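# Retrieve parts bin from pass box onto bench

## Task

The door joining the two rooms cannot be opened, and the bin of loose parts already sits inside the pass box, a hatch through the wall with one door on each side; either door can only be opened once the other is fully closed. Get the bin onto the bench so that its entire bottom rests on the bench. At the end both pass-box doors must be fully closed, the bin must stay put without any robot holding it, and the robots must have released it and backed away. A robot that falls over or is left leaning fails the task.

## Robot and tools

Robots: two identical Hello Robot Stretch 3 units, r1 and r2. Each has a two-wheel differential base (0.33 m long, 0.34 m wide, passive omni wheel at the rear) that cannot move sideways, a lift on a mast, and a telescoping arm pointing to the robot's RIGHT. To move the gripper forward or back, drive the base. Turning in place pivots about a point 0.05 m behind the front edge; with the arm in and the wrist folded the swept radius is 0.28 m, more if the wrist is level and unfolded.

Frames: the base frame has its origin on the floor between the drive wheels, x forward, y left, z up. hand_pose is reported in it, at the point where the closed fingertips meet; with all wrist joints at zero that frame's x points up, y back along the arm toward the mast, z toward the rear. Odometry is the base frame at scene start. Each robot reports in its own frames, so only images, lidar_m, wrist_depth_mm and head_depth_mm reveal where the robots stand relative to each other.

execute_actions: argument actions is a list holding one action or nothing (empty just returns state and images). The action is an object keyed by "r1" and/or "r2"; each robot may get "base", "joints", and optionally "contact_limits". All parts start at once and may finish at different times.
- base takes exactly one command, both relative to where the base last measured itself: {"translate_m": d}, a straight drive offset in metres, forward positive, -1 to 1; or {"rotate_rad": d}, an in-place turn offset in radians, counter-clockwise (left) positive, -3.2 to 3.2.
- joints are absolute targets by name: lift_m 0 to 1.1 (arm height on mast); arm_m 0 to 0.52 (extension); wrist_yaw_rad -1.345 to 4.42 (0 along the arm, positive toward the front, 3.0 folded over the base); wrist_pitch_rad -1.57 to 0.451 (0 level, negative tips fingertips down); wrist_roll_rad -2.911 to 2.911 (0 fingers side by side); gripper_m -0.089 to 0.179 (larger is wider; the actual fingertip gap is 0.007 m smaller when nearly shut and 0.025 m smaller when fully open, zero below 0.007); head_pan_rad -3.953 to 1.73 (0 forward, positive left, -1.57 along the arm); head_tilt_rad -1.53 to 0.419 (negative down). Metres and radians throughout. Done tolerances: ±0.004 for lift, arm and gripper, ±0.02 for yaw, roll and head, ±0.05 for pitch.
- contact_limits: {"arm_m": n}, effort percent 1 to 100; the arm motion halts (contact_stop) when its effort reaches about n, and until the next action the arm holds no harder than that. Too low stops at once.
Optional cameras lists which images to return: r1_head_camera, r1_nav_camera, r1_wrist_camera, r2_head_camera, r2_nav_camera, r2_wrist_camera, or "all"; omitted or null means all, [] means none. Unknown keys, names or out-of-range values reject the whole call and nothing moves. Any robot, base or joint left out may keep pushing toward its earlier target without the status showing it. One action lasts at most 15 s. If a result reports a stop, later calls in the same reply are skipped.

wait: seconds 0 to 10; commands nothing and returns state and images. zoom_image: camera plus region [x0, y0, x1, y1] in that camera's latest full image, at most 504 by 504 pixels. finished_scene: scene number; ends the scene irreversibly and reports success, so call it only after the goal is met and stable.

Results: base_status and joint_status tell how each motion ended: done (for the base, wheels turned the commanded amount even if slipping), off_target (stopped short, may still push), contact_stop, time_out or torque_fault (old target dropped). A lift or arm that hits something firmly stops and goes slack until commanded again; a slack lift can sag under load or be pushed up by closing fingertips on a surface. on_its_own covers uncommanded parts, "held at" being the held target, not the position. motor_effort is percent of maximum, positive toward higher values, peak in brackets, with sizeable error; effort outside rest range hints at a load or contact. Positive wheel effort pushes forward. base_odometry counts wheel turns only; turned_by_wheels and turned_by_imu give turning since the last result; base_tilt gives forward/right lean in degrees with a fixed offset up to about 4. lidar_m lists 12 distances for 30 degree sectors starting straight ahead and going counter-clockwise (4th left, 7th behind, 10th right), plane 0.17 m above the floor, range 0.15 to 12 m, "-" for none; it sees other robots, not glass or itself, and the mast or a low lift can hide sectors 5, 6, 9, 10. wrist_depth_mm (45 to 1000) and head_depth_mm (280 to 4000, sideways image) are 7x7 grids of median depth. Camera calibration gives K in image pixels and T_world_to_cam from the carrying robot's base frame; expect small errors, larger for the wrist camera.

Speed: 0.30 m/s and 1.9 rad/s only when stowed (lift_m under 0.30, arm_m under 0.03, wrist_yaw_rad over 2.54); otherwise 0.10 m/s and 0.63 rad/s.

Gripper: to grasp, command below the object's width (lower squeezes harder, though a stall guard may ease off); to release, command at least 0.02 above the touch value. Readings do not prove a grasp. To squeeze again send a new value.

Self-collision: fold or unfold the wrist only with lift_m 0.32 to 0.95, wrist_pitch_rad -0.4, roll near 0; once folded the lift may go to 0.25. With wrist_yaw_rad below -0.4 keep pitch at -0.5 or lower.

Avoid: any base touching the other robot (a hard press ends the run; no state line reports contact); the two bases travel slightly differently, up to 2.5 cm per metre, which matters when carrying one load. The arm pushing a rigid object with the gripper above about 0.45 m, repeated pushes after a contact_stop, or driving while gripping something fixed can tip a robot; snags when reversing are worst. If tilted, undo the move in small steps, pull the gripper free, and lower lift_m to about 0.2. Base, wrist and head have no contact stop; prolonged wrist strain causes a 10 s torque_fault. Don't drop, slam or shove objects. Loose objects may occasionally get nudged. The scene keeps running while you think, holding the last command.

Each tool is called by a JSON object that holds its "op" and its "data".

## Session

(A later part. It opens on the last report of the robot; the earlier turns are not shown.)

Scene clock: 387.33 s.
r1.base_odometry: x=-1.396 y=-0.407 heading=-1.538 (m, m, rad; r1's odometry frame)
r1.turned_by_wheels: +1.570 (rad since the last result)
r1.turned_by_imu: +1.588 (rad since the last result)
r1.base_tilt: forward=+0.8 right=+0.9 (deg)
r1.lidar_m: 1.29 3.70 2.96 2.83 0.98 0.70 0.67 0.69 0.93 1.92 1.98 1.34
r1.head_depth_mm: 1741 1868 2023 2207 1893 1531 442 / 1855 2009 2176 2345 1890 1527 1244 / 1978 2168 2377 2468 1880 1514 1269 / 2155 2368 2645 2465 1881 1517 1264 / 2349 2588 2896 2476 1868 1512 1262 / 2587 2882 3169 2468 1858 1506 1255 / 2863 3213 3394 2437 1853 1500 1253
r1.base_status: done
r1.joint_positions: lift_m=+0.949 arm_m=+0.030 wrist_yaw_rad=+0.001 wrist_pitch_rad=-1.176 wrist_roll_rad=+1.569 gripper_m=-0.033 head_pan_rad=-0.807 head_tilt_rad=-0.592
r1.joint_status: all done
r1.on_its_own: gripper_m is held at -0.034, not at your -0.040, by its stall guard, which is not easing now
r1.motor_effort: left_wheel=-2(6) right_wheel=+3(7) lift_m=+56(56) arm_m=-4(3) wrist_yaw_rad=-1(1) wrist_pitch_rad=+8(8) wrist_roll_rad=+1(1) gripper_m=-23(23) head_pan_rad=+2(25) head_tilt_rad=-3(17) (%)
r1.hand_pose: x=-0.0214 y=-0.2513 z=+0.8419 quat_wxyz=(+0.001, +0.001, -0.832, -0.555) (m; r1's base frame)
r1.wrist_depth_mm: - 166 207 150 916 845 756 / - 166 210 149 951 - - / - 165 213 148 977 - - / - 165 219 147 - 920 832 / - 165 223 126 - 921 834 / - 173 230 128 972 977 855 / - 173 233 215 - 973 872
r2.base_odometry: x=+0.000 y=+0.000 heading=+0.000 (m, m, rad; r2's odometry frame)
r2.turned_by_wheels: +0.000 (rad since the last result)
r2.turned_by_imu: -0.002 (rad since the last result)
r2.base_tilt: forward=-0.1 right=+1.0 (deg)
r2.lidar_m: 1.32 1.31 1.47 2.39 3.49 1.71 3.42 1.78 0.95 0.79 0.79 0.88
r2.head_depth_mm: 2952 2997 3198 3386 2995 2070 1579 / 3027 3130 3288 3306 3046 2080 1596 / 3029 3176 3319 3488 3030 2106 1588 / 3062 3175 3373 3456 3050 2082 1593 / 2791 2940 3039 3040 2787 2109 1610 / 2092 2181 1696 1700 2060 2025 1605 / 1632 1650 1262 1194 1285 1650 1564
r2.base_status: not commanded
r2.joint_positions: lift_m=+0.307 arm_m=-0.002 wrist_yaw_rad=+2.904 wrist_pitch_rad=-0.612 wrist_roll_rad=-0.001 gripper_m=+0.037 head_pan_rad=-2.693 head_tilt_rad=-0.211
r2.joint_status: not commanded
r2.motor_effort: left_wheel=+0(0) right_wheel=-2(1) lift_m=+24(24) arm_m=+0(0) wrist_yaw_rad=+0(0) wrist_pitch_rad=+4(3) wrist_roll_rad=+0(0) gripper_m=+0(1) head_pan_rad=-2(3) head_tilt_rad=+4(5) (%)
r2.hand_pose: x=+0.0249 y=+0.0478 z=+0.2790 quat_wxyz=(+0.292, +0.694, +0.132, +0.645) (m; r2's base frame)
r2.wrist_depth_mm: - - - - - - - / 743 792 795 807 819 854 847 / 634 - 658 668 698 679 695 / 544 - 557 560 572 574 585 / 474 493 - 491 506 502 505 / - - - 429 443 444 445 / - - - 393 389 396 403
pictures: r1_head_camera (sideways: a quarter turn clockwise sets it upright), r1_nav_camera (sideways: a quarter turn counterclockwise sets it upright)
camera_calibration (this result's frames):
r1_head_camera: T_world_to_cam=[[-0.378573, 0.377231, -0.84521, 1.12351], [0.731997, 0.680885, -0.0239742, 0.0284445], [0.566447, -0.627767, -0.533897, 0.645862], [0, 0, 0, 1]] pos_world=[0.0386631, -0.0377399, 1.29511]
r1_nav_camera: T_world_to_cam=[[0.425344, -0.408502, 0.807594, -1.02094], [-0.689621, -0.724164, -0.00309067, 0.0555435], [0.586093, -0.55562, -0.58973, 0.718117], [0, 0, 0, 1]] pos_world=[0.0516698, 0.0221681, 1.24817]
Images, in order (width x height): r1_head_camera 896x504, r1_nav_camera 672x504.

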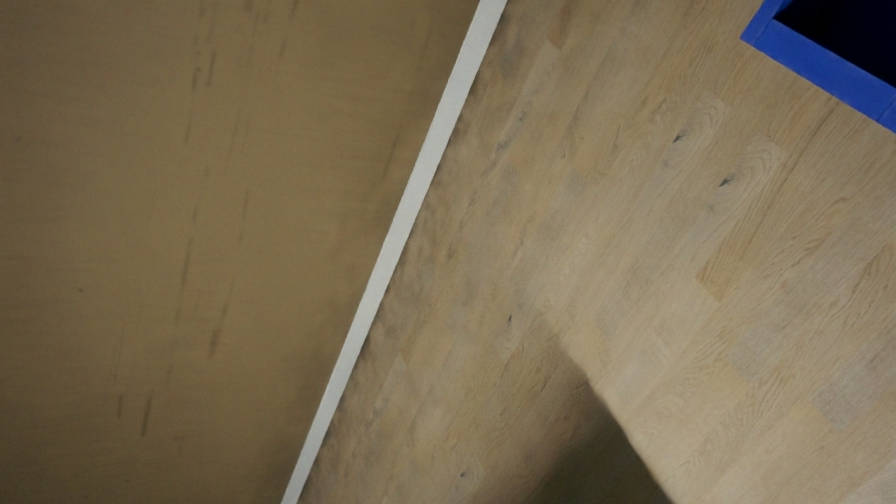

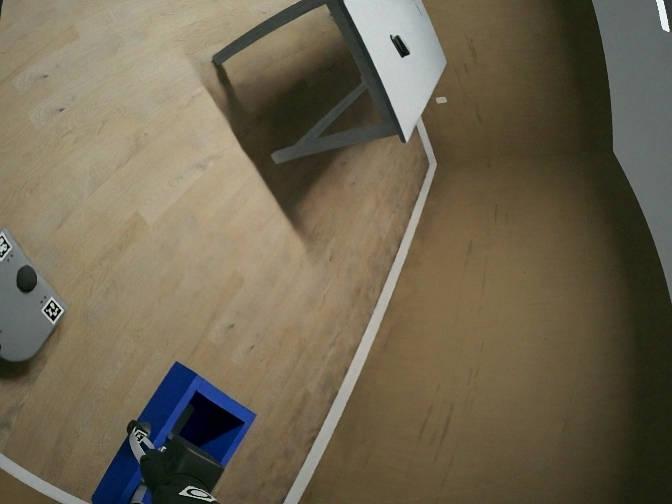

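{"op": "execute_actions", "data": {"actions": [{"r1":{"base":{"rotate_rad":-0.63}}}], "cameras": []}}

{"op": "execute_actions", "data": {"actions": [{"r1":{"base":{"translate_m":0.77}}}], "cameras": []}}

{"op": "execute_actions", "data": {"actions": [{"r1":{"base":{"rotate_rad":2.0},"joints":{"head_pan_rad":-1.57,"head_tilt_rad":-0.7}}}], "cameras": ["r1_head_camera","r1_nav_camera"]}}

Scene clock: 403.03 s.
r1.base_odometry: x=-1.396 y=-0.407 heading=-2.168 (m, m, rad; r1's odometry frame)
r1.turned_by_wheels: -0.630 (rad since the last result)
r1.turned_by_imu: -0.637 (rad since the last result)
r1.base_tilt: forward=+0.9 right=+0.9 (deg)
r1.lidar_m: 2.42 1.31 1.29 3.06 2.83 1.11 0.73 0.67 0.68 0.84 1.70 1.93
r1.head_depth_mm: 1600 1757 1940 2141 1901 1532 442 / 1609 1768 1950 2195 1881 1516 1240 / 1618 1792 1990 2189 1885 1513 1263 / 1635 1796 1993 2207 1877 1514 1262 / 1645 1808 2011 2220 1880 1513 1259 / 1648 1824 2030 2238 1859 1503 1253 / 1669 1844 2035 2239 1855 1492 1255
r1.base_status: done
r1.joint_positions: lift_m=+0.949 arm_m=+0.030 wrist_yaw_rad=+0.001 wrist_pitch_rad=-1.176 wrist_roll_rad=+1.569 gripper_m=-0.033 head_pan_rad=-0.807 head_tilt_rad=-0.592
r1.joint_status: not commanded
r1.on_its_own: gripper_m is held at -0.034, not at your -0.040, by its stall guard, which is not easing now
r1.motor_effort: left_wheel=+4(8) right_wheel=-2(3) lift_m=+56(56) arm_m=-4(4) wrist_yaw_rad=-1(2) wrist_pitch_rad=+8(7) wrist_roll_rad=+1(0) gripper_m=-23(23) head_pan_rad=+2(2) head_tilt_rad=-2(2) (%)
r1.hand_pose: x=-0.0214 y=-0.2513 z=+0.8419 quat_wxyz=(+0.001, +0.001, -0.832, -0.555) (m; r1's base frame)
r1.wrist_depth_mm: 488 166 207 151 905 845 746 / 580 165 209 150 949 - - / 675 165 213 149 979 - - / 829 165 218 147 980 890 823 / - 165 223 126 - 936 855 / - 173 227 128 - 931 875 / - 173 233 216 - 992 878
r2.base_odometry: x=+0.000 y=+0.000 heading=+0.000 (m, m, rad; r2's odometry frame)
r2.turned_by_wheels: +0.000 (rad since the last result)
r2.turned_by_imu: -0.001 (rad since the last result)
r2.base_tilt: forward=+0.0 right=+1.1 (deg)
r2.lidar_m: 1.31 1.31 1.47 2.39 3.48 1.71 3.40 1.78 0.95 0.79 0.79 0.88
r2.head_depth_mm: 2931 3014 3211 3312 3005 2055 1588 / 2952 3116 3257 3404 3026 2073 1576 / 3052 3157 3245 3455 3044 2060 1597 / 3042 3175 3349 3471 3085 2125 1590 / 2827 2976 3026 3020 2817 2093 1607 / 2112 2155 1705 1714 2031 2032 1607 / 1645 1635 1256 1199 1288 1663 1564
r2.base_status: not commanded
r2.joint_positions: lift_m=+0.307 arm_m=-0.002 wrist_yaw_rad=+2.904 wrist_pitch_rad=-0.612 wrist_roll_rad=-0.001 gripper_m=+0.037 head_pan_rad=-2.693 head_tilt_rad=-0.211
r2.joint_status: not commanded
r2.motor_effort: left_wheel=+0(0) right_wheel=+0(3) lift_m=+24(24) arm_m=+0(1) wrist_yaw_rad=+0(0) wrist_pitch_rad=+3(3) wrist_roll_rad=+0(0) gripper_m=+0(1) head_pan_rad=-3(3) head_tilt_rad=+4(4) (%)
r2.hand_pose: x=+0.0249 y=+0.0478 z=+0.2790 quat_wxyz=(+0.292, +0.694, +0.132, +0.645) (m; r2's base frame)
r2.wrist_depth_mm: - - - - - - - / 735 786 761 790 815 815 820 / 652 - 647 655 675 672 685 / 549 - 560 561 580 573 582 / 480 497 - 496 500 497 498 / - - - 425 439 437 443 / - - - 393 392 400 400
pictures: none
No camera images: the call's "cameras" was empty. Leave "cameras" out to get every camera's image.

Scene clock: 411.73 s.
r1.base_odometry: x=-1.829 y=-1.044 heading=-2.168 (m, m, rad; r1's odometry frame)
r1.turned_by_wheels: +0.000 (rad since the last result)
r1.turned_by_imu: +0.000 (rad since the last result)
r1.base_tilt: forward=+0.8 right=+0.9 (deg)
r1.lidar_m: 1.83 0.67 2.18 0.92 3.28 2.11 1.39 1.28 1.28 1.57 1.45 1.46
r1.head_depth_mm: 1198 1318 1452 1639 1789 1524 442 / 1207 1320 1469 1643 1803 1517 1244 / 1218 1336 1478 1659 1815 1522 1266 / 1227 1345 1491 1671 1820 1512 1266 / 1234 1358 1509 1689 1820 1502 1262 / 1246 1365 1523 1701 1850 1502 1261 / 1249 1381 1527 1726 1861 1499 1256
r1.base_status: done
r1.joint_positions: lift_m=+0.949 arm_m=+0.030 wrist_yaw_rad=+0.001 wrist_pitch_rad=-1.176 wrist_roll_rad=+1.569 gripper_m=-0.033 head_pan_rad=-0.807 head_tilt_rad=-0.592
r1.joint_status: not commanded
r1.on_its_own: gripper_m is held at -0.034, not at your -0.040, by its stall guard, which is not easing now
r1.motor_effort: left_wheel=+3(8) right_wheel=-1(3) lift_m=+56(56) arm_m=-4(4) wrist_yaw_rad=-1(1) wrist_pitch_rad=+8(8) wrist_roll_rad=+1(1) gripper_m=-23(23) head_pan_rad=+2(1) head_tilt_rad=-2(2) (%)
r1.hand_pose: x=-0.0214 y=-0.2513 z=+0.8419 quat_wxyz=(+0.001, +0.001, -0.832, -0.555) (m; r1's base frame)
r1.wrist_depth_mm: - 166 207 151 929 836 762 / - 166 210 150 955 - - / - 165 214 148 974 - - / - 165 218 147 983 912 825 / - 165 223 126 996 933 830 / - 173 226 128 - 955 873 / - 173 231 215 - 989 891
r2.base_odometry: x=+0.000 y=+0.000 heading=+0.000 (m, m, rad; r2's odometry frame)
r2.turned_by_wheels: +0.000 (rad since the last result)
r2.turned_by_imu: -0.002 (rad since the last result)
r2.base_tilt: forward=-0.2 right=+1.1 (deg)
r2.lidar_m: 1.31 1.31 1.47 2.39 3.49 1.70 3.41 1.78 0.95 0.79 0.79 0.88
r2.head_depth_mm: 2948 3059 3194 3327 2987 2061 1561 / 2987 3125 3260 3447 3056 2064 1581 / 3011 3185 3260 3465 3046 2080 1610 / 3021 3186 3381 3544 3069 2093 1593 / 2807 3000 3044 3032 2823 2109 1602 / 2101 2101 1705 1691 2037 2025 1602 / 1647 1647 1257 1197 1291 1663 1558
r2.base_status: not commanded
r2.joint_positions: lift_m=+0.307 arm_m=-0.002 wrist_yaw_rad=+2.904 wrist_pitch_rad=-0.612 wrist_roll_rad=-0.001 gripper_m=+0.037 head_pan_rad=-2.693 head_tilt_rad=-0.211
r2.joint_status: not commanded
r2.motor_effort: left_wheel=+0(0) right_wheel=-1(1) lift_m=+24(24) arm_m=+0(1) wrist_yaw_rad=+0(0) wrist_pitch_rad=+3(3) wrist_roll_rad=+1(0) gripper_m=+0(1) head_pan_rad=-2(3) head_tilt_rad=+4(4) (%)
r2.hand_pose: x=+0.0249 y=+0.0478 z=+0.2790 quat_wxyz=(+0.292, +0.694, +0.132, +0.645) (m; r2's base frame)
r2.wrist_depth_mm: - - - - - - - / 740 787 776 785 818 843 843 / 630 - 654 665 654 675 700 / 547 - 555 559 563 567 582 / 476 494 - 494 496 495 504 / - - - 425 434 444 446 / - - - 394 390 397 398
pictures: none
No camera images: the call's "cameras" was empty. Leave "cameras" out to get every camera's image.

Scene clock: 415.83 s.
r1.base_odometry: x=-1.829 y=-1.044 heading=-0.168 (m, m, rad; r1's odometry frame)
r1.turned_by_wheels: +2.000 (rad since the last result)
r1.turned_by_imu: +2.023 (rad since the last result)
r1.base_tilt: forward=+0.8 right=+0.9 (deg)
r1.lidar_m: 3.27 2.43 1.45 1.27 1.28 1.48 1.45 1.45 1.71 0.67 0.67 0.92
r1.head_depth_mm: 2400 2506 2571 2339 - - - / 2806 3050 2921 2269 - - 1143 / 2798 3141 2882 2147 - - - / 2740 3033 2896 2138 1699 - 1144 / 2660 2951 2854 2120 1681 495 1126 / 2585 2834 2492 861 927 465 425 / 2534 1716 1142 853 1585 1402 1194
r1.base_status: done
r1.joint_positions: lift_m=+0.949 arm_m=+0.030 wrist_yaw_rad=+0.001 wrist_pitch_rad=-1.176 wrist_roll_rad=+1.569 gripper_m=-0.033 head_pan_rad=-1.563 head_tilt_rad=-0.691
r1.joint_status: all done
r1.on_its_own: gripper_m is held at -0.034, not at your -0.040, by its stall guard, which is not easing now
r1.motor_effort: left_wheel=-2(7) right_wheel=+3(4) lift_m=+56(56) arm_m=-4(4) wrist_yaw_rad=-1(2) wrist_pitch_rad=+8(8) wrist_roll_rad=+1(1) gripper_m=-23(23) head_pan_rad=-2(27) head_tilt_rad=-1(8) (%)
r1.hand_pose: x=-0.0214 y=-0.2513 z=+0.8419 quat_wxyz=(+0.001, +0.001, -0.832, -0.555) (m; r1's base frame)
r1.wrist_depth_mm: - 166 207 151 914 843 751 / - 166 211 150 958 - - / - 165 215 149 974 - - / - 165 219 148 - 920 824 / - 165 223 126 - 933 848 / 492 173 229 128 - 949 874 / 463 173 234 215 - 966 878
r2.base_odometry: x=+0.000 y=+0.000 heading=+0.000 (m, m, rad; r2's odometry frame)
r2.turned_by_wheels: +0.000 (rad since the last result)
r2.turned_by_imu: -0.001 (rad since the last result)
r2.base_tilt: forward=-0.1 right=+1.0 (deg)
r2.lidar_m: 1.32 1.31 1.47 2.39 3.49 1.70 3.40 1.78 0.95 0.79 0.79 0.88
r2.head_depth_mm: 2911 3060 3193 3365 3012 2058 1579 / 2979 3060 3254 3344 3035 2079 1593 / 3017 3160 3254 3474 3021 2107 1599 / 3034 3181 3356 3470 3014 2089 1597 / 2791 3027 2994 3049 2822 2132 1608 / 2097 2111 1707 1694 2036 2007 1601 / 1638 1633 1256 1211 1282 1662 1561
r2.base_status: not commanded
r2.joint_positions: lift_m=+0.307 arm_m=-0.002 wrist_yaw_rad=+2.904 wrist_pitch_rad=-0.612 wrist_roll_rad=-0.001 gripper_m=+0.037 head_pan_rad=-2.693 head_tilt_rad=-0.211
r2.joint_status: not commanded
r2.motor_effort: left_wheel=+0(0) right_wheel=-1(2) lift_m=+24(24) arm_m=+0(1) wrist_yaw_rad=+0(0) wrist_pitch_rad=+4(4) wrist_roll_rad=+1(1) gripper_m=+0(1) head_pan_rad=-2(3) head_tilt_rad=+4(5) (%)
r2.hand_pose: x=+0.0249 y=+0.0478 z=+0.2790 quat_wxyz=(+0.292, +0.694, +0.132, +0.645) (m; r2's base frame)
r2.wrist_depth_mm: - - - - - - - / 723 809 789 809 803 855 830 / 637 - 660 654 665 671 688 / 550 - 549 563 566 581 585 / 477 494 - 485 495 492 492 / - - - 422 431 443 446 / - - - 393 393 405 397
pictures: r1_head_camera (sideways: a quarter turn clockwise sets it upright), r1_nav_camera (sideways: a quarter turn counterclockwise sets it upright)
camera_calibration (this result's frames):
r1_head_camera: T_world_to_cam=[[-0.0173485, 0.615011, -0.788327, 1.04715], [0.999671, -0.00421503, -0.0252879, 0.0285187], [-0.0188752, -0.788507, -0.614736, 0.754602], [0, 0, 0, 1]] pos_world=[0.00390038, -0.048879, 1.2901]
r1_nav_camera: T_world_to_cam=[[0.0299007, -0.665866, 0.745472, -0.937549], [-0.998545, -0.053376, -0.00762475, 0.0633302], [0.0448674, -0.74416, -0.666493, 0.821275], [0, 0, 0, 1]] pos_world=[0.054423, -0.00974141, 1.24677]
Images, in order (width x height): r1_head_camera 896x504, r1_nav_camera 672x504.

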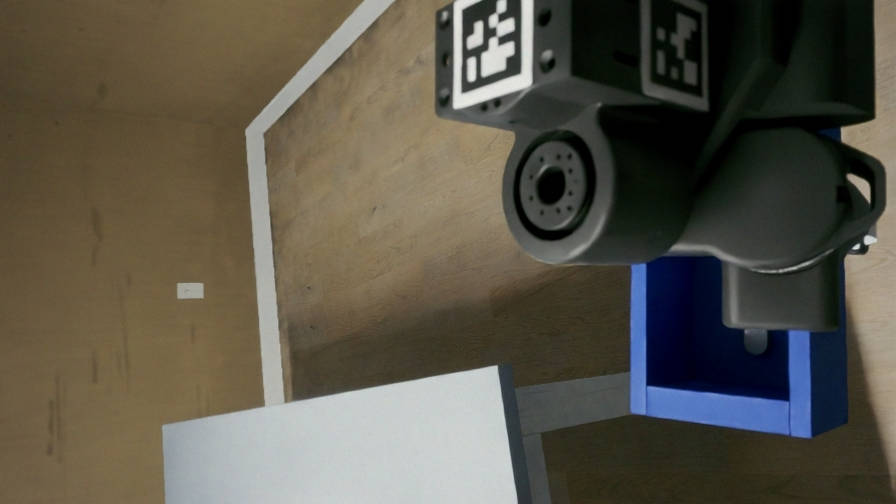

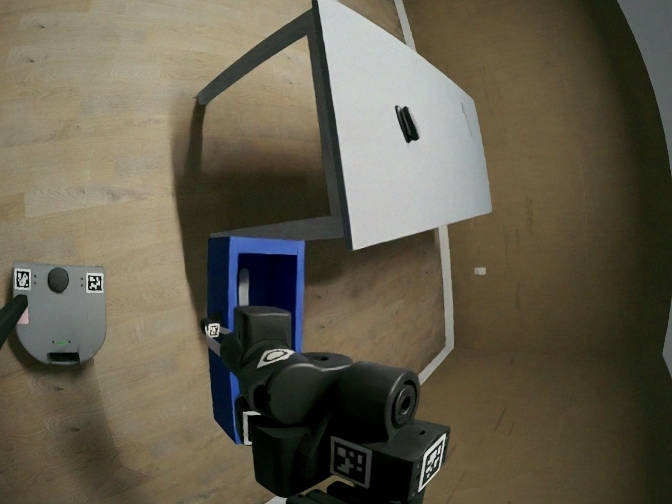

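{"op": "execute_actions", "data": {"actions": [{"r1":{"base":{"translate_m":0.37},"joints":{"arm_m":0.2}}}], "cameras": ["r1_head_camera","r1_nav_camera"]}}

Scene clock: 424.57 s.
r1.base_odometry: x=-1.464 y=-1.105 heading=-0.168 (m, m, rad; r1's odometry frame)
r1.turned_by_wheels: +0.000 (rad since the last result)
r1.turned_by_imu: -0.001 (rad since the last result)
r1.base_tilt: forward=+0.9 right=+0.9 (deg)
r1.lidar_m: 2.93 2.58 1.55 1.36 1.36 1.58 1.81 1.81 0.67 0.66 0.65 3.33
r1.head_depth_mm: 2817 3087 - 2085 1572 1424 1213 / 2790 3101 - - 592 1418 1209 / 2710 3054 - - 586 1232 1215 / 2651 2896 1282 - 579 1407 1201 / 2573 1745 1158 880 615 1405 1199 / 2515 1723 1150 861 727 1401 1193 / 2479 1718 1141 855 748 1393 1196
r1.base_status: done
r1.joint_positions: lift_m=+0.949 arm_m=+0.200 wrist_yaw_rad=+0.000 wrist_pitch_rad=-1.176 wrist_roll_rad=+1.569 gripper_m=-0.033 head_pan_rad=-1.563 head_tilt_rad=-0.691
r1.joint_status: all done
r1.on_its_own: gripper_m is held at -0.034, not at your -0.040, by its stall guard, which is not easing now
r1.motor_effort: left_wheel=-2(3) right_wheel=+3(7) lift_m=+56(56) arm_m=+3(5) wrist_yaw_rad=-1(1) wrist_pitch_rad=+8(8) wrist_roll_rad=+1(1) gripper_m=-22(23) head_pan_rad=-3(2) head_tilt_rad=-3(3) (%)
r1.hand_pose: x=-0.0215 y=-0.4207 z=+0.8419 quat_wxyz=(+0.001, +0.000, -0.832, -0.555) (m; r1's base frame)
r1.wrist_depth_mm: 334 166 207 151 890 838 768 / 347 165 210 150 948 842 - / 364 166 214 148 978 877 - / 381 165 219 147 - 904 818 / 400 165 223 126 - 913 812 / 427 173 228 128 - 952 860 / 441 172 234 216 - 971 882
r2.base_odometry: x=+0.000 y=+0.000 heading=+0.000 (m, m, rad; r2's odometry frame)
r2.turned_by_wheels: +0.000 (rad since the last result)
r2.turned_by_imu: -0.002 (rad since the last result)
r2.base_tilt: forward=-0.2 right=+1.0 (deg)
r2.lidar_m: 1.32 1.31 1.47 2.39 3.49 1.71 3.40 1.78 0.95 0.79 0.79 0.88
r2.head_depth_mm: 2999 3034 3153 3331 2997 2076 1587 / 2993 3065 3214 3349 3059 2088 1582 / 3010 3126 3277 3501 3030 2103 1592 / 3048 3227 3354 3501 3059 2080 1602 / 2778 2938 3039 3015 2790 2089 1602 / 2108 2149 1694 1714 2029 2024 1606 / 1643 1641 1264 1207 1289 1658 1558
r2.base_status: not commanded
r2.joint_positions: lift_m=+0.307 arm_m=-0.002 wrist_yaw_rad=+2.904 wrist_pitch_rad=-0.612 wrist_roll_rad=-0.001 gripper_m=+0.037 head_pan_rad=-2.693 head_tilt_rad=-0.211
r2.joint_status: not commanded
r2.motor_effort: left_wheel=+0(0) right_wheel=-1(2) lift_m=+24(24) arm_m=+1(1) wrist_yaw_rad=+0(0) wrist_pitch_rad=+3(3) wrist_roll_rad=+0(1) gripper_m=+0(0) head_pan_rad=-3(2) head_tilt_rad=+4(4) (%)
r2.hand_pose: x=+0.0249 y=+0.0478 z=+0.2790 quat_wxyz=(+0.292, +0.694, +0.132, +0.645) (m; r2's base frame)
r2.wrist_depth_mm: - - - - - - - / 723 777 784 806 802 821 823 / 657 - 670 661 677 680 676 / 543 - 563 561 563 578 583 / 473 501 - 485 494 498 503 / - - - 426 439 444 441 / - - - 392 390 391 397
pictures: r1_head_camera (sideways: a quarter turn clockwise sets it upright), r1_nav_camera (sideways: a quarter turn counterclockwise sets it upright)
camera_calibration (this result's frames):
r1_head_camera: T_world_to_cam=[[-0.0173293, 0.615138, -0.788229, 1.04702], [0.999671, -0.00424386, -0.0252898, 0.0285212], [-0.0189019, -0.788408, -0.614863, 0.754767], [0, 0, 0, 1]] pos_world=[0.00389875, -0.048877, 1.29009]
r1_nav_camera: T_world_to_cam=[[0.0298798, -0.665986, 0.745365, -0.937409], [-0.998547, -0.0533419, -0.00763206, 0.0633397], [0.0448421, -0.744054, -0.666613, 0.821431], [0, 0, 0, 1]] pos_world=[0.0544226, -0.00973415, 1.24677]
Images, in order (width x height): r1_head_camera 896x504, r1_nav_camera 672x504.

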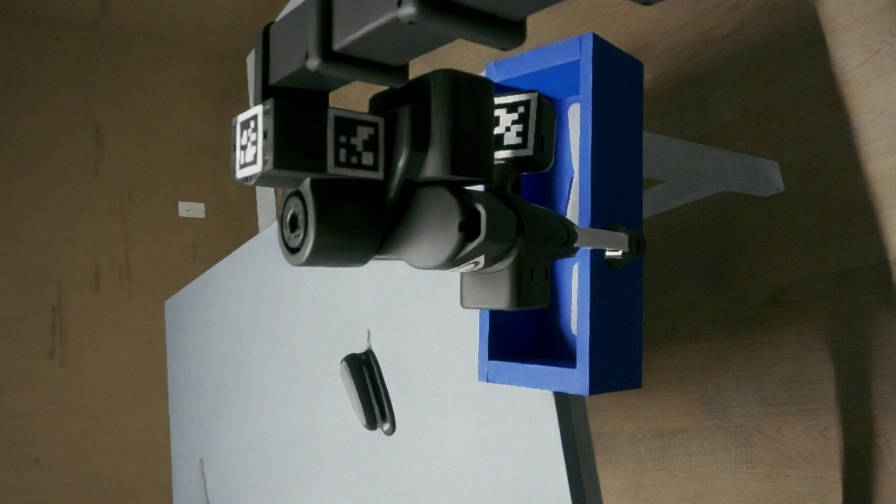

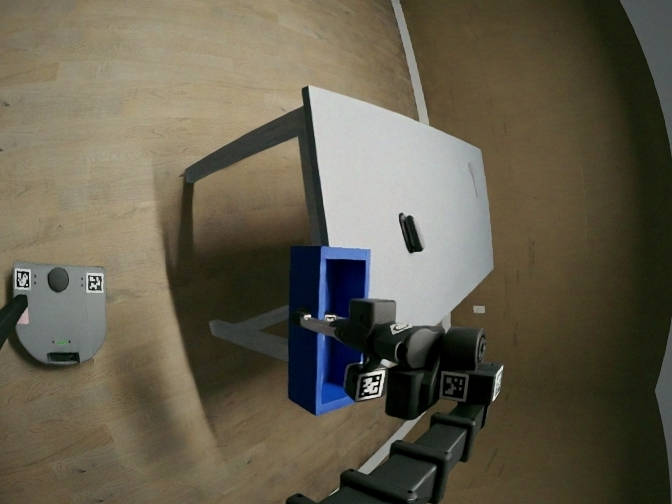

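{"op": "execute_actions", "data": {"actions": [{"r1":{"base":{"translate_m":0.05},"joints":{"arm_m":0.48,"head_tilt_rad":-0.85}}}], "cameras": ["r1_head_camera","r1_nav_camera"]}}

Scene clock: 436.10 s.
r1.base_odometry: x=-1.415 y=-1.114 heading=-0.168 (m, m, rad; r1's odometry frame)
r1.turned_by_wheels: +0.000 (rad since the last result)
r1.turned_by_imu: -0.001 (rad since the last result)
r1.base_tilt: forward=+0.8 right=+0.9 (deg)
r1.lidar_m: 2.89 2.61 1.56 1.37 1.37 1.60 1.86 1.86 0.68 0.77 0.62 3.28
r1.head_depth_mm: 2866 - - 1747 1528 1317 1154 / - 2850 838 891 1457 1310 1149 / - 944 818 836 1423 1306 1148 / 1714 - 815 789 1509 1300 1142 / 1648 1152 806 785 1504 1297 1143 / 1643 1149 884 760 1496 1297 1135 / 1620 1136 880 754 1494 1240 1133
r1.base_status: done
r1.joint_positions: lift_m=+0.949 arm_m=+0.480 wrist_yaw_rad=+0.000 wrist_pitch_rad=-1.176 wrist_roll_rad=+1.569 gripper_m=-0.033 head_pan_rad=-1.563 head_tilt_rad=-0.840
r1.joint_status: all done
r1.on_its_own: gripper_m is held at -0.034, not at your -0.040, by its stall guard, which is not easing now
r1.motor_effort: left_wheel=-2(4) right_wheel=+3(6) lift_m=+56(56) arm_m=+3(4) wrist_yaw_rad=-1(0) wrist_pitch_rad=+8(8) wrist_roll_rad=+1(1) gripper_m=-23(23) head_pan_rad=-2(2) head_tilt_rad=-3(17) (%)
r1.hand_pose: x=-0.0215 y=-0.7007 z=+0.8419 quat_wxyz=(+0.001, +0.000, -0.832, -0.555) (m; r1's base frame)
r1.wrist_depth_mm: 332 166 207 152 201 183 761 / 345 166 210 150 207 188 760 / 359 166 214 149 213 194 786 / 380 165 218 148 218 199 810 / 399 165 223 125 223 203 818 / 424 173 229 128 225 210 815 / 451 173 233 215 245 215 203
r2.base_odometry: x=+0.000 y=+0.000 heading=+0.000 (m, m, rad; r2's odometry frame)
r2.turned_by_wheels: +0.000 (rad since the last result)
r2.turned_by_imu: -0.002 (rad since the last result)
r2.base_tilt: forward=-0.1 right=+1.1 (deg)
r2.lidar_m: 1.32 1.31 1.47 2.38 3.49 1.71 3.39 1.78 0.95 0.79 0.79 0.89
r2.head_depth_mm: 2954 3070 3173 3344 3003 2087 1572 / 2967 3095 3210 3415 3018 2082 1589 / 3022 3161 3308 3552 3061 2095 1597 / 3050 3219 3378 3480 3058 2091 1602 / 2785 2993 3003 3042 2810 2097 1599 / 2118 2134 1693 1697 2026 2014 1596 / 1648 1632 1256 1208 1292 1669 1563
r2.base_status: not commanded
r2.joint_positions: lift_m=+0.307 arm_m=-0.002 wrist_yaw_rad=+2.904 wrist_pitch_rad=-0.612 wrist_roll_rad=-0.001 gripper_m=+0.037 head_pan_rad=-2.693 head_tilt_rad=-0.211
r2.joint_status: not commanded
r2.motor_effort: left_wheel=+0(0) right_wheel=-1(1) lift_m=+24(24) arm_m=+1(1) wrist_yaw_rad=+1(0) wrist_pitch_rad=+4(4) wrist_roll_rad=+0(0) gripper_m=+0(0) head_pan_rad=-2(3) head_tilt_rad=+5(4) (%)
r2.hand_pose: x=+0.0249 y=+0.0478 z=+0.2790 quat_wxyz=(+0.292, +0.694, +0.132, +0.645) (m; r2's base frame)
r2.wrist_depth_mm: - - - - - - - / 765 797 786 798 808 822 848 / 632 - 655 653 662 694 692 / 553 - 550 566 571 573 572 / 479 503 - 496 495 501 506 / - - - 421 436 445 440 / - - - 386 391 398 404
pictures: r1_head_camera (sideways: a quarter turn clockwise sets it upright), r1_nav_camera (sideways: a quarter turn counterclockwise sets it upright)
camera_calibration (this result's frames):
r1_head_camera: T_world_to_cam=[[-0.0181032, 0.724766, -0.688758, 0.917382], [0.999641, -0.000491471, -0.0267916, 0.0304715], [-0.0197561, -0.688995, -0.724497, 0.897374], [0, 0, 0, 1]] pos_world=[0.00387559, -0.0465853, 1.28281]
r1_nav_camera: T_world_to_cam=[[0.0305949, -0.768729, 0.638843, -0.798599], [-0.998566, -0.0516031, -0.0142723, 0.0719825], [0.0439378, -0.63749, -0.769205, 0.954861], [0, 0, 0, 1]] pos_world=[0.0543579, -0.00147748, 1.24569]
Images, in order (width x height): r1_head_camera 896x504, r1_nav_camera 672x504.

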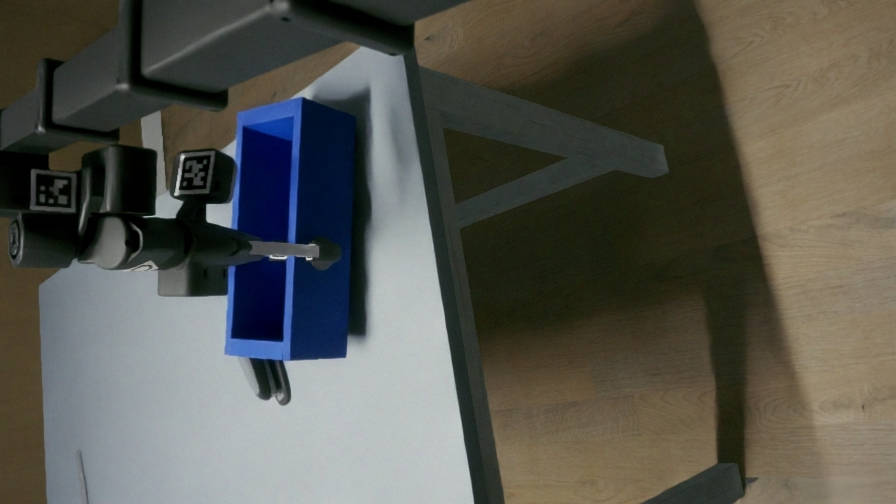

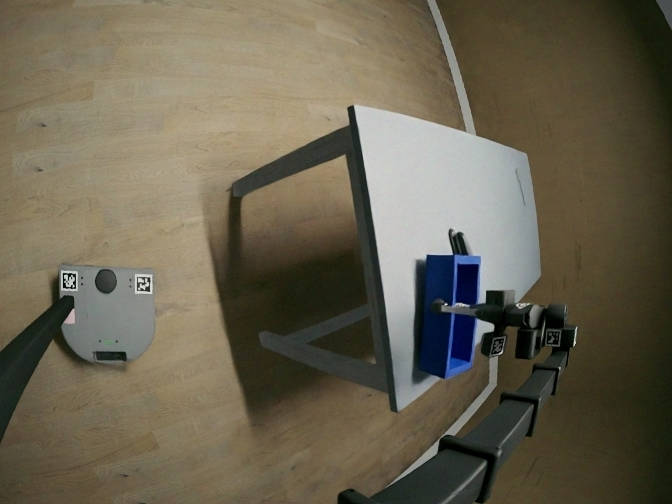

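{"op": "execute_actions", "data": {"actions": [{"r1":{"base":{"translate_m":0.07},"joints":{"arm_m":0.43}}}], "cameras": []}}

{"op": "execute_actions", "data": {"actions": [{"r1":{"joints":{"lift_m":0.915}}}], "cameras": ["r1_head_camera","r1_nav_camera"]}}

Scene clock: 447.50 s.
r1.base_odometry: x=-1.346 y=-1.125 heading=-0.168 (m, m, rad; r1's odometry frame)
r1.turned_by_wheels: +0.000 (rad since the last result)
r1.turned_by_imu: -0.001 (rad since the last result)
r1.base_tilt: forward=+0.9 right=+0.9 (deg)
r1.lidar_m: 2.81 2.64 1.58 1.39 1.39 1.62 1.92 1.93 0.70 0.92 0.58 3.19
r1.head_depth_mm: 2882 - 851 920 1522 1318 1152 / - 1157 781 849 1244 1307 1150 / - - 773 813 1482 1307 1149 / 2143 - 768 789 1509 1297 1142 / 1647 1156 742 763 1498 1297 1135 / 1640 1144 880 756 1496 1289 1135 / 1624 1138 881 735 1487 1217 1134
r1.base_status: done
r1.joint_positions: lift_m=+0.949 arm_m=+0.430 wrist_yaw_rad=+0.000 wrist_pitch_rad=-1.176 wrist_roll_rad=+1.569 gripper_m=-0.033 head_pan_rad=-1.563 head_tilt_rad=-0.840
r1.joint_status: all done
r1.on_its_own: gripper_m is held at -0.034, not at your -0.040, by its stall guard, which is not easing now
r1.motor_effort: left_wheel=-1(3) right_wheel=+3(6) lift_m=+56(56) arm_m=-4(5) wrist_yaw_rad=+0(1) wrist_pitch_rad=+8(8) wrist_roll_rad=+0(1) gripper_m=-23(23) head_pan_rad=-3(3) head_tilt_rad=-3(4) (%)
r1.hand_pose: x=-0.0215 y=-0.6513 z=+0.8419 quat_wxyz=(+0.001, +0.000, -0.832, -0.555) (m; r1's base frame)
r1.wrist_depth_mm: 329 166 207 151 201 826 750 / 344 165 209 150 207 827 789 / 362 166 214 148 213 852 794 / 380 166 218 147 221 208 806 / 398 165 222 126 225 210 835 / 419 173 227 128 223 215 852 / 455 172 232 214 245 216 885
r2.base_odometry: x=+0.000 y=+0.000 heading=+0.000 (m, m, rad; r2's odometry frame)
r2.turned_by_wheels: +0.000 (rad since the last result)
r2.turned_by_imu: -0.001 (rad since the last result)
r2.base_tilt: forward=-0.1 right=+1.0 (deg)
r2.lidar_m: 1.31 1.31 1.47 2.39 3.50 1.71 3.40 1.78 0.95 0.79 0.79 0.88
r2.head_depth_mm: 2963 3036 3222 3325 3027 2049 1584 / 2987 3136 3277 3344 3001 2061 1596 / 3045 3210 3318 3432 3072 2096 1585 / 3024 3188 3349 3506 3021 2093 1602 / 2808 2999 2981 3024 2803 2110 1618 / 2111 2152 1709 1697 2023 2024 1603 / 1639 1646 1259 1205 1285 1665 1554
r2.base_status: not commanded
r2.joint_positions: lift_m=+0.307 arm_m=-0.002 wrist_yaw_rad=+2.904 wrist_pitch_rad=-0.612 wrist_roll_rad=-0.001 gripper_m=+0.037 head_pan_rad=-2.693 head_tilt_rad=-0.211
r2.joint_status: not commanded
r2.motor_effort: left_wheel=+0(0) right_wheel=-1(1) lift_m=+24(24) arm_m=+0(2) wrist_yaw_rad=+0(0) wrist_pitch_rad=+3(3) wrist_roll_rad=+1(1) gripper_m=+0(0) head_pan_rad=-2(3) head_tilt_rad=+5(5) (%)
r2.hand_pose: x=+0.0249 y=+0.0478 z=+0.2790 quat_wxyz=(+0.292, +0.694, +0.132, +0.645) (m; r2's base frame)
r2.wrist_depth_mm: - - - - - - - / 737 783 796 803 828 849 832 / 648 - 643 674 686 684 690 / 558 - 567 563 567 578 574 / 481 492 - 497 493 501 499 / - - - 427 435 443 444 / - - - 389 396 398 401
pictures: none
No camera images: the call's "cameras" was empty. Leave "cameras" out to get every camera's image.

Scene clock: 449.43 s.
r1.base_odometry: x=-1.346 y=-1.125 heading=-0.168 (m, m, rad; r1's odometry frame)
r1.turned_by_wheels: +0.000 (rad since the last result)
r1.turned_by_imu: -0.001 (rad since the last result)
r1.base_tilt: forward=+0.8 right=+0.9 (deg)
r1.lidar_m: 2.82 2.65 1.58 1.39 1.39 1.62 1.93 1.93 0.70 0.91 0.58 3.20
r1.head_depth_mm: 2924 3116 - 883 1489 1310 1155 / 2768 - 781 850 1245 1307 1151 / 2692 - 770 815 1486 1305 1147 / 2582 - 767 791 1515 1297 1143 / 1665 1163 766 764 1503 1297 1139 / 1635 1149 884 758 1495 1295 1137 / 1622 1135 881 736 1486 1215 1127
r1.base_status: not commanded
r1.joint_positions: lift_m=+0.920 arm_m=+0.430 wrist_yaw_rad=+0.001 wrist_pitch_rad=-1.185 wrist_roll_rad=+1.569 gripper_m=-0.033 head_pan_rad=-1.563 head_tilt_rad=-0.840
r1.joint_status: lift_m contact_stop (moved -0.029 of -0.034)
r1.on_its_own: gripper_m is held at -0.034, not at your -0.040, by its stall guard, which is not easing now; lift_m is slack since a contact_stop, until your next command for it (your +0.915 is given up)
r1.motor_effort: left_wheel=+0(3) right_wheel=+2(2) lift_m=+33(49) arm_m=+1(3) wrist_yaw_rad=-1(1) wrist_pitch_rad=+10(11) wrist_roll_rad=+1(1) gripper_m=-22(23) head_pan_rad=-3(2) head_tilt_rad=-3(4) (%)
r1.hand_pose: x=-0.0214 y=-0.6488 z=+0.8124 quat_wxyz=(+0.001, +0.001, -0.829, -0.559) (m; r1's base frame)
r1.wrist_depth_mm: 129 165 189 149 178 796 744 / 134 164 197 147 183 827 759 / 134 164 201 144 188 825 781 / 329 164 209 160 194 184 809 / 294 164 216 123 196 186 828 / 280 163 223 126 198 190 832 / 392 163 230 222 215 191 861
r2.base_odometry: x=+0.000 y=+0.000 heading=+0.000 (m, m, rad; r2's odometry frame)
r2.turned_by_wheels: +0.000 (rad since the last result)
r2.turned_by_imu: -0.001 (rad since the last result)
r2.base_tilt: forward=-0.1 right=+1.0 (deg)
r2.lidar_m: 1.31 1.31 1.47 2.39 3.49 1.70 3.40 1.78 0.95 0.79 0.79 0.88
r2.head_depth_mm: 2941 3111 3218 3339 3016 2049 1585 / 2998 3115 3305 3456 3016 2086 1591 / 3008 3133 3272 3461 3087 2093 1597 / 3036 3200 3337 3485 3080 2098 1600 / 2795 3006 3043 2987 2817 2130 1601 / 2137 2132 1704 1699 2045 2002 1593 / 1634 1629 1263 1198 1291 1656 1560
r2.base_status: not commanded
r2.joint_positions: lift_m=+0.307 arm_m=-0.002 wrist_yaw_rad=+2.904 wrist_pitch_rad=-0.612 wrist_roll_rad=-0.001 gripper_m=+0.037 head_pan_rad=-2.693 head_tilt_rad=-0.211
r2.joint_status: not commanded
r2.motor_effort: left_wheel=+0(0) right_wheel=-1(1) lift_m=+24(24) arm_m=+1(1) wrist_yaw_rad=+0(0) wrist_pitch_rad=+3(4) wrist_roll_rad=+1(1) gripper_m=+0(1) head_pan_rad=-2(2) head_tilt_rad=+4(5) (%)
r2.hand_pose: x=+0.0249 y=+0.0478 z=+0.2790 quat_wxyz=(+0.292, +0.694, +0.132, +0.645) (m; r2's base frame)
r2.wrist_depth_mm: - - - - - - - / 744 799 805 804 832 850 837 / 631 - 656 664 666 689 666 / 548 - 562 574 580 577 590 / 472 496 - 486 500 497 507 / - - - 422 442 442 451 / - - - 392 393 398 398
pictures: r1_head_camera (sideways: a quarter turn clockwise sets it upright), r1_nav_camera (sideways: a quarter turn counterclockwise sets it upright)
camera_calibration (this result's frames):
r1_head_camera: T_world_to_cam=[[-0.0180837, 0.724912, -0.688604, 0.917182], [0.999641, -0.000514296, -0.0267933, 0.0304738], [-0.0197769, -0.688842, -0.724642, 0.897564], [0, 0, 0, 1]] pos_world=[0.00387423, -0.0465813, 1.2828]
r1_nav_camera: T_world_to_cam=[[0.030574, -0.768865, 0.63868, -0.798388], [-0.998567, -0.0515716, -0.0142816, 0.0719946], [0.0439183, -0.637328, -0.76934, 0.955037], [0, 0, 0, 1]] pos_world=[0.0543578, -0.00146699, 1.24569]
Images, in order (width x height): r1_head_camera 896x504, r1_nav_camera 672x504.

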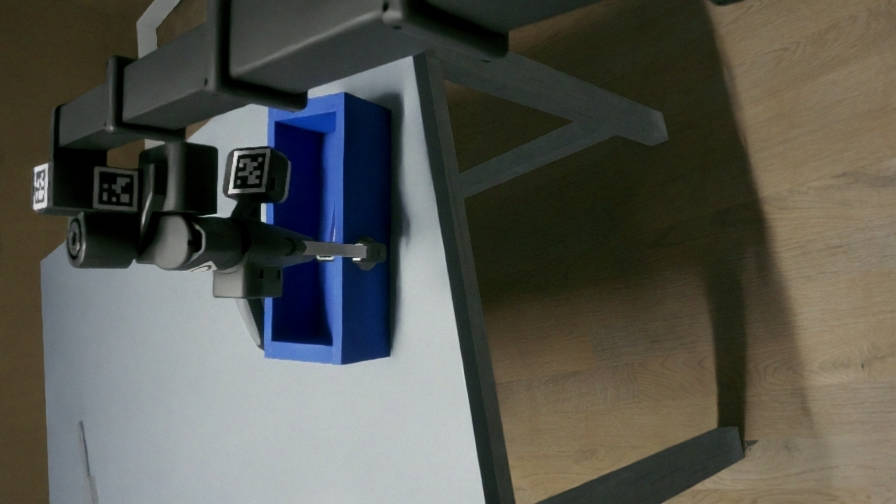

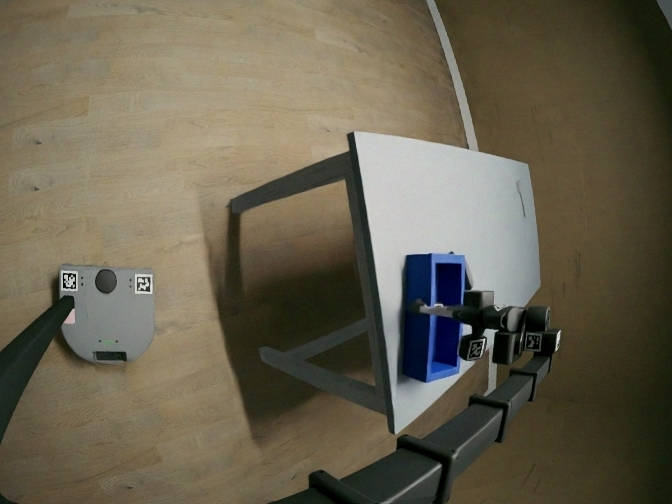

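On the table. Release.

{"op": "execute_actions", "data": {"actions": [{"r1":{"joints":{"gripper_m":0.08}}}], "cameras": []}}

{"op": "execute_actions", "data": {"actions": [{"r1":{"joints":{"lift_m":1.03}}}], "cameras": []}}

{"op": "execute_actions", "data": {"actions": [{"r1":{"joints":{"arm_m":0.0,"head_tilt_rad":-0.6}}}], "cameras": ["r1_head_camera","r1_nav_camera"]}}

Scene clock: 456.93 s.
r1.base_odometry: x=-1.346 y=-1.125 heading=-0.168 (m, m, rad; r1's odometry frame)
r1.turned_by_wheels: +0.000 (rad since the last result)
r1.turned_by_imu: +0.000 (rad since the last result)
r1.base_tilt: forward=+0.8 right=+0.9 (deg)
r1.lidar_m: 2.82 2.65 1.58 1.39 1.39 1.62 1.93 1.93 0.70 0.92 0.58 3.21
r1.head_depth_mm: 2924 3108 - 882 1488 1320 1152 / 2796 - 800 854 1246 1310 1148 / 2649 - 779 812 1475 1303 1145 / 2590 - 773 789 1502 1300 1143 / 1658 1155 779 763 1500 1297 1136 / 1641 1148 884 759 1497 1289 1137 / 1614 1135 877 733 1485 1211 1134
r1.base_status: not commanded
r1.joint_positions: lift_m=+0.920 arm_m=+0.430 wrist_yaw_rad=+0.001 wrist_pitch_rad=-1.150 wrist_roll_rad=+1.569 gripper_m=+0.080 head_pan_rad=-1.563 head_tilt_rad=-0.840
r1.joint_status: all done
r1.on_its_own: lift_m is slack since a contact_stop, until your next command for it (your +0.915 is given up)
r1.motor_effort: left_wheel=+0(0) right_wheel=+1(1) lift_m=+33(33) arm_m=+0(0) wrist_yaw_rad=-2(1) wrist_pitch_rad=+0(11) wrist_roll_rad=+0(1) gripper_m=+0(80) head_pan_rad=-4(2) head_tilt_rad=-4(3) (%)
r1.hand_pose: x=-0.0214 y=-0.6574 z=+0.8152 quat_wxyz=(+0.001, +0.001, -0.839, -0.544) (m; r1's base frame)
r1.wrist_depth_mm: 299 169 209 125 177 774 727 / 317 170 212 127 182 171 751 / 333 172 188 129 187 173 774 / 351 180 206 131 193 177 804 / 352 189 231 146 203 179 807 / 291 190 244 148 210 179 808 / 421 283 245 152 213 192 840
r2.base_odometry: x=+0.000 y=+0.000 heading=+0.000 (m, m, rad; r2's odometry frame)
r2.turned_by_wheels: +0.000 (rad since the last result)
r2.turned_by_imu: -0.001 (rad since the last result)
r2.base_tilt: forward=-0.1 right=+1.1 (deg)
r2.lidar_m: 1.31 1.31 1.47 2.39 3.50 1.70 3.41 1.78 0.95 0.79 0.79 0.88
r2.head_depth_mm: 2944 3065 3139 3237 2981 2079 1573 / 2962 3140 3182 3413 3044 2083 1579 / 3014 3177 3273 3534 3111 2101 1586 / 3063 3226 3334 3575 3038 2101 1605 / 2799 2974 3053 2987 2826 2113 1588 / 2122 2164 1698 1702 2035 2028 1599 / 1637 1644 1259 1213 1284 1647 1561
r2.base_status: not commanded
r2.joint_positions: lift_m=+0.307 arm_m=-0.002 wrist_yaw_rad=+2.904 wrist_pitch_rad=-0.612 wrist_roll_rad=-0.001 gripper_m=+0.037 head_pan_rad=-2.693 head_tilt_rad=-0.211
r2.joint_status: not commanded
r2.motor_effort: left_wheel=+0(0) right_wheel=-1(1) lift_m=+24(24) arm_m=+0(0) wrist_yaw_rad=+0(0) wrist_pitch_rad=+4(4) wrist_roll_rad=+0(0) gripper_m=+0(0) head_pan_rad=-2(3) head_tilt_rad=+4(4) (%)
r2.hand_pose: x=+0.0249 y=+0.0478 z=+0.2790 quat_wxyz=(+0.292, +0.694, +0.132, +0.645) (m; r2's base frame)
r2.wrist_depth_mm: - - - - - - - / 751 805 812 797 806 829 844 / 641 - 647 637 657 674 690 / 549 - 554 562 568 571 581 / 476 489 - 486 492 498 501 / - - - 423 445 442 442 / - - - 394 390 398 393
pictures: none
No camera images: the call's "cameras" was empty. Leave "cameras" out to get every camera's image.

Scene clock: 458.77 s.
r1.base_odometry: x=-1.346 y=-1.125 heading=-0.168 (m, m, rad; r1's odometry frame)
r1.turned_by_wheels: +0.000 (rad since the last result)
r1.turned_by_imu: +0.000 (rad since the last result)
r1.base_tilt: forward=+0.8 right=+0.9 (deg)
r1.lidar_m: 2.82 2.64 1.58 1.39 1.39 1.61 1.92 1.92 0.70 0.91 0.58 3.20
r1.head_depth_mm: 3031 2945 940 906 1523 1317 1152 / 2869 2926 830 851 1248 1309 1151 / - 1130 807 815 1473 1299 1147 / - 1111 774 788 1514 1298 1144 / 1656 1154 783 765 1500 1295 1142 / 1632 1150 882 758 1491 1288 1136 / 1624 1136 879 735 1495 1211 1132
r1.base_status: not commanded
r1.joint_positions: lift_m=+1.029 arm_m=+0.430 wrist_yaw_rad=+0.001 wrist_pitch_rad=-1.150 wrist_roll_rad=+1.569 gripper_m=+0.080 head_pan_rad=-1.563 head_tilt_rad=-0.840
r1.joint_status: all done
r1.motor_effort: left_wheel=+0(0) right_wheel=+1(2) lift_m=+52(56) arm_m=+0(1) wrist_yaw_rad=-2(2) wrist_pitch_rad=+0(0) wrist_roll_rad=+1(1) gripper_m=+0(0) head_pan_rad=-2(2) head_tilt_rad=-3(3) (%)
r1.hand_pose: x=-0.0214 y=-0.6574 z=+0.9242 quat_wxyz=(+0.001, +0.001, -0.839, -0.544) (m; r1's base frame)
r1.wrist_depth_mm: 488 409 278 294 265 881 811 / 497 425 363 302 272 884 830 / 529 442 376 304 281 903 857 / 544 461 390 322 287 281 865 / 589 485 387 334 290 288 882 / 616 519 295 325 253 286 920 / 661 548 441 277 321 304 942
r2.base_odometry: x=+0.000 y=+0.000 heading=+0.000 (m, m, rad; r2's odometry frame)
r2.turned_by_wheels: +0.000 (rad since the last result)
r2.turned_by_imu: +0.000 (rad since the last result)
r2.base_tilt: forward=+0.0 right=+1.1 (deg)
r2.lidar_m: 1.32 1.31 1.47 2.40 3.49 1.70 3.41 1.78 0.95 0.79 0.79 0.89
r2.head_depth_mm: 2907 3101 3251 3344 3022 2057 1568 / 3023 3163 3265 3322 3027 2098 1592 / 2991 3149 3287 3474 3067 2070 1590 / 3015 3197 3368 3564 3076 2118 1601 / 2801 2970 3016 3063 2781 2080 1594 / 2118 2122 1710 1714 2021 2029 1605 / 1653 1649 1263 1203 1287 1659 1567
r2.base_status: not commanded
r2.joint_positions: lift_m=+0.307 arm_m=-0.002 wrist_yaw_rad=+2.904 wrist_pitch_rad=-0.612 wrist_roll_rad=-0.001 gripper_m=+0.037 head_pan_rad=-2.693 head_tilt_rad=-0.211
r2.joint_status: not commanded
r2.motor_effort: left_wheel=+0(1) right_wheel=+0(1) lift_m=+24(24) arm_m=+1(1) wrist_yaw_rad=+0(0) wrist_pitch_rad=+3(3) wrist_roll_rad=+1(1) gripper_m=-1(0) head_pan_rad=-3(3) head_tilt_rad=+5(4) (%)
r2.hand_pose: x=+0.0249 y=+0.0478 z=+0.2790 quat_wxyz=(+0.292, +0.694, +0.132, +0.645) (m; r2's base frame)
r2.wrist_depth_mm: - - - - - - - / 738 773 791 816 819 826 849 / 627 - 647 663 671 679 676 / 534 - 556 569 574 570 597 / 476 493 - 499 496 498 502 / - - - 430 440 443 446 / - - - 392 394 396 399
pictures: none
No camera images: the call's "cameras" was empty. Leave "cameras" out to get every camera's image.

Scene clock: 463.10 s.
r1.base_odometry: x=-1.346 y=-1.125 heading=-0.168 (m, m, rad; r1's odometry frame)
r1.turned_by_wheels: +0.000 (rad since the last result)
r1.turned_by_imu: +0.000 (rad since the last result)
r1.base_tilt: forward=+0.8 right=+0.9 (deg)
r1.lidar_m: 2.82 2.65 1.58 1.39 1.39 1.61 1.92 1.93 0.70 0.91 0.58 3.19
r1.head_depth_mm: 2803 3088 3367 - - - - / 2749 3028 3324 - - - - / 2665 2954 3154 - - - - / 2602 2835 1427 996 764 1530 - / 2532 2765 1412 866 754 1497 - / 2474 2690 1402 978 753 1439 1247 / 2432 2626 1398 974 747 1405 1189
r1.base_status: not commanded
r1.joint_positions: lift_m=+1.029 arm_m=+0.003 wrist_yaw_rad=+0.001 wrist_pitch_rad=-1.151 wrist_roll_rad=+1.569 gripper_m=+0.080 head_pan_rad=-1.563 head_tilt_rad=-0.606
r1.joint_status: all done
joint sent to its limit — the command would take r1.arm_m past its lower limit, so that joint was sent only as far as its limit.
r1.motor_effort: left_wheel=+0(1) right_wheel=+1(1) lift_m=+51(51) arm_m=-4(5) wrist_yaw_rad=-1(1) wrist_pitch_rad=+0(0) wrist_roll_rad=+1(1) gripper_m=+0(0) head_pan_rad=-3(2) head_tilt_rad=+3(14) (%)
r1.hand_pose: x=-0.0214 y=-0.2301 z=+0.9241 quat_wxyz=(+0.001, +0.001, -0.839, -0.544) (m; r1's base frame)
r1.wrist_depth_mm: 462 504 810 - - 918 804 / 414 466 - - - - - / 428 470 - - - - - / 440 476 - - - 971 901 / 453 471 - - - 984 897 / 612 513 - - - - 912 / 666 554 564 - - - 960
r2.base_odometry: x=+0.000 y=+0.000 heading=+0.000 (m, m, rad; r2's odometry frame)
r2.turned_by_wheels: +0.000 (rad since the last result)
r2.turned_by_imu: -0.001 (rad since the last result)
r2.base_tilt: forward=-0.1 right=+1.0 (deg)
r2.lidar_m: 1.32 1.31 1.47 2.39 3.49 1.70 3.40 1.78 0.95 0.79 0.79 0.88
r2.head_depth_mm: 2963 3062 3186 3272 3003 2101 1578 / 2973 3077 3255 3370 3014 2070 1587 / 2993 3133 3259 3460 3095 2114 1595 / 3011 3214 3273 3491 3032 2097 1601 / 2805 2939 3066 3031 2808 2110 1598 / 2106 2131 1703 1704 2043 2066 1592 / 1636 1639 1254 1198 1289 1652 1581
r2.base_status: not commanded
r2.joint_positions: lift_m=+0.307 arm_m=-0.002 wrist_yaw_rad=+2.904 wrist_pitch_rad=-0.612 wrist_roll_rad=-0.001 gripper_m=+0.037 head_pan_rad=-2.693 head_tilt_rad=-0.211
r2.joint_status: not commanded
r2.motor_effort: left_wheel=+0(0) right_wheel=-1(2) lift_m=+24(24) arm_m=+1(0) wrist_yaw_rad=+0(0) wrist_pitch_rad=+3(3) wrist_roll_rad=+1(1) gripper_m=+0(0) head_pan_rad=-2(3) head_tilt_rad=+4(5) (%)
r2.hand_pose: x=+0.0249 y=+0.0478 z=+0.2790 quat_wxyz=(+0.292, +0.694, +0.132, +0.645) (m; r2's base frame)
r2.wrist_depth_mm: - - - - - - - / 740 803 796 789 807 835 826 / 648 - 659 649 677 681 683 / 548 - 557 572 568 565 573 / 467 489 - 495 489 502 501 / - - - 426 444 448 437 / - - - 386 390 400 396
pictures: r1_head_camera (sideways: a quarter turn clockwise sets it upright), r1_nav_camera (sideways: a quarter turn counterclockwise sets it upright)
camera_calibration (this result's frames):
r1_head_camera: T_world_to_cam=[[-0.0167023, 0.545448, -0.837978, 1.11188], [0.999687, -0.00651518, -0.0241662, 0.0270611], [-0.018641, -0.838119, -0.545168, 0.664096], [0, 0, 0, 1]] pos_world=[0.00389765, -0.0497022, 1.29443]
r1_nav_camera: T_world_to_cam=[[0.0292717, -0.599778, 0.799631, -1.00814], [-0.998552, -0.0536763, -0.00370746, 0.058231], [0.0451448, -0.798364, -0.600481, 0.735403], [0, 0, 0, 1]] pos_world=[0.0544569, -0.0144153, 1.24795]
Images, in order (width x height): r1_head_camera 896x504, r1_nav_camera 672x504.

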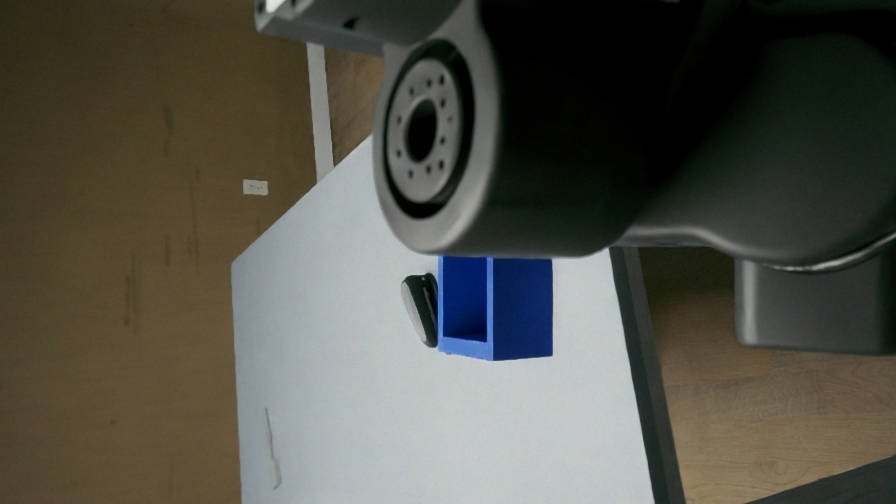

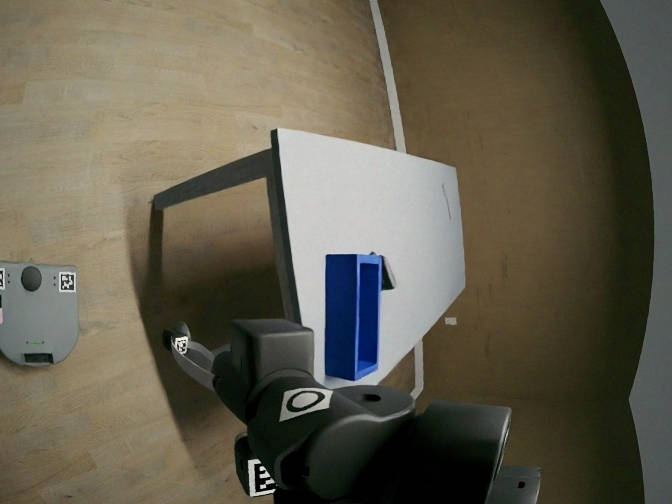

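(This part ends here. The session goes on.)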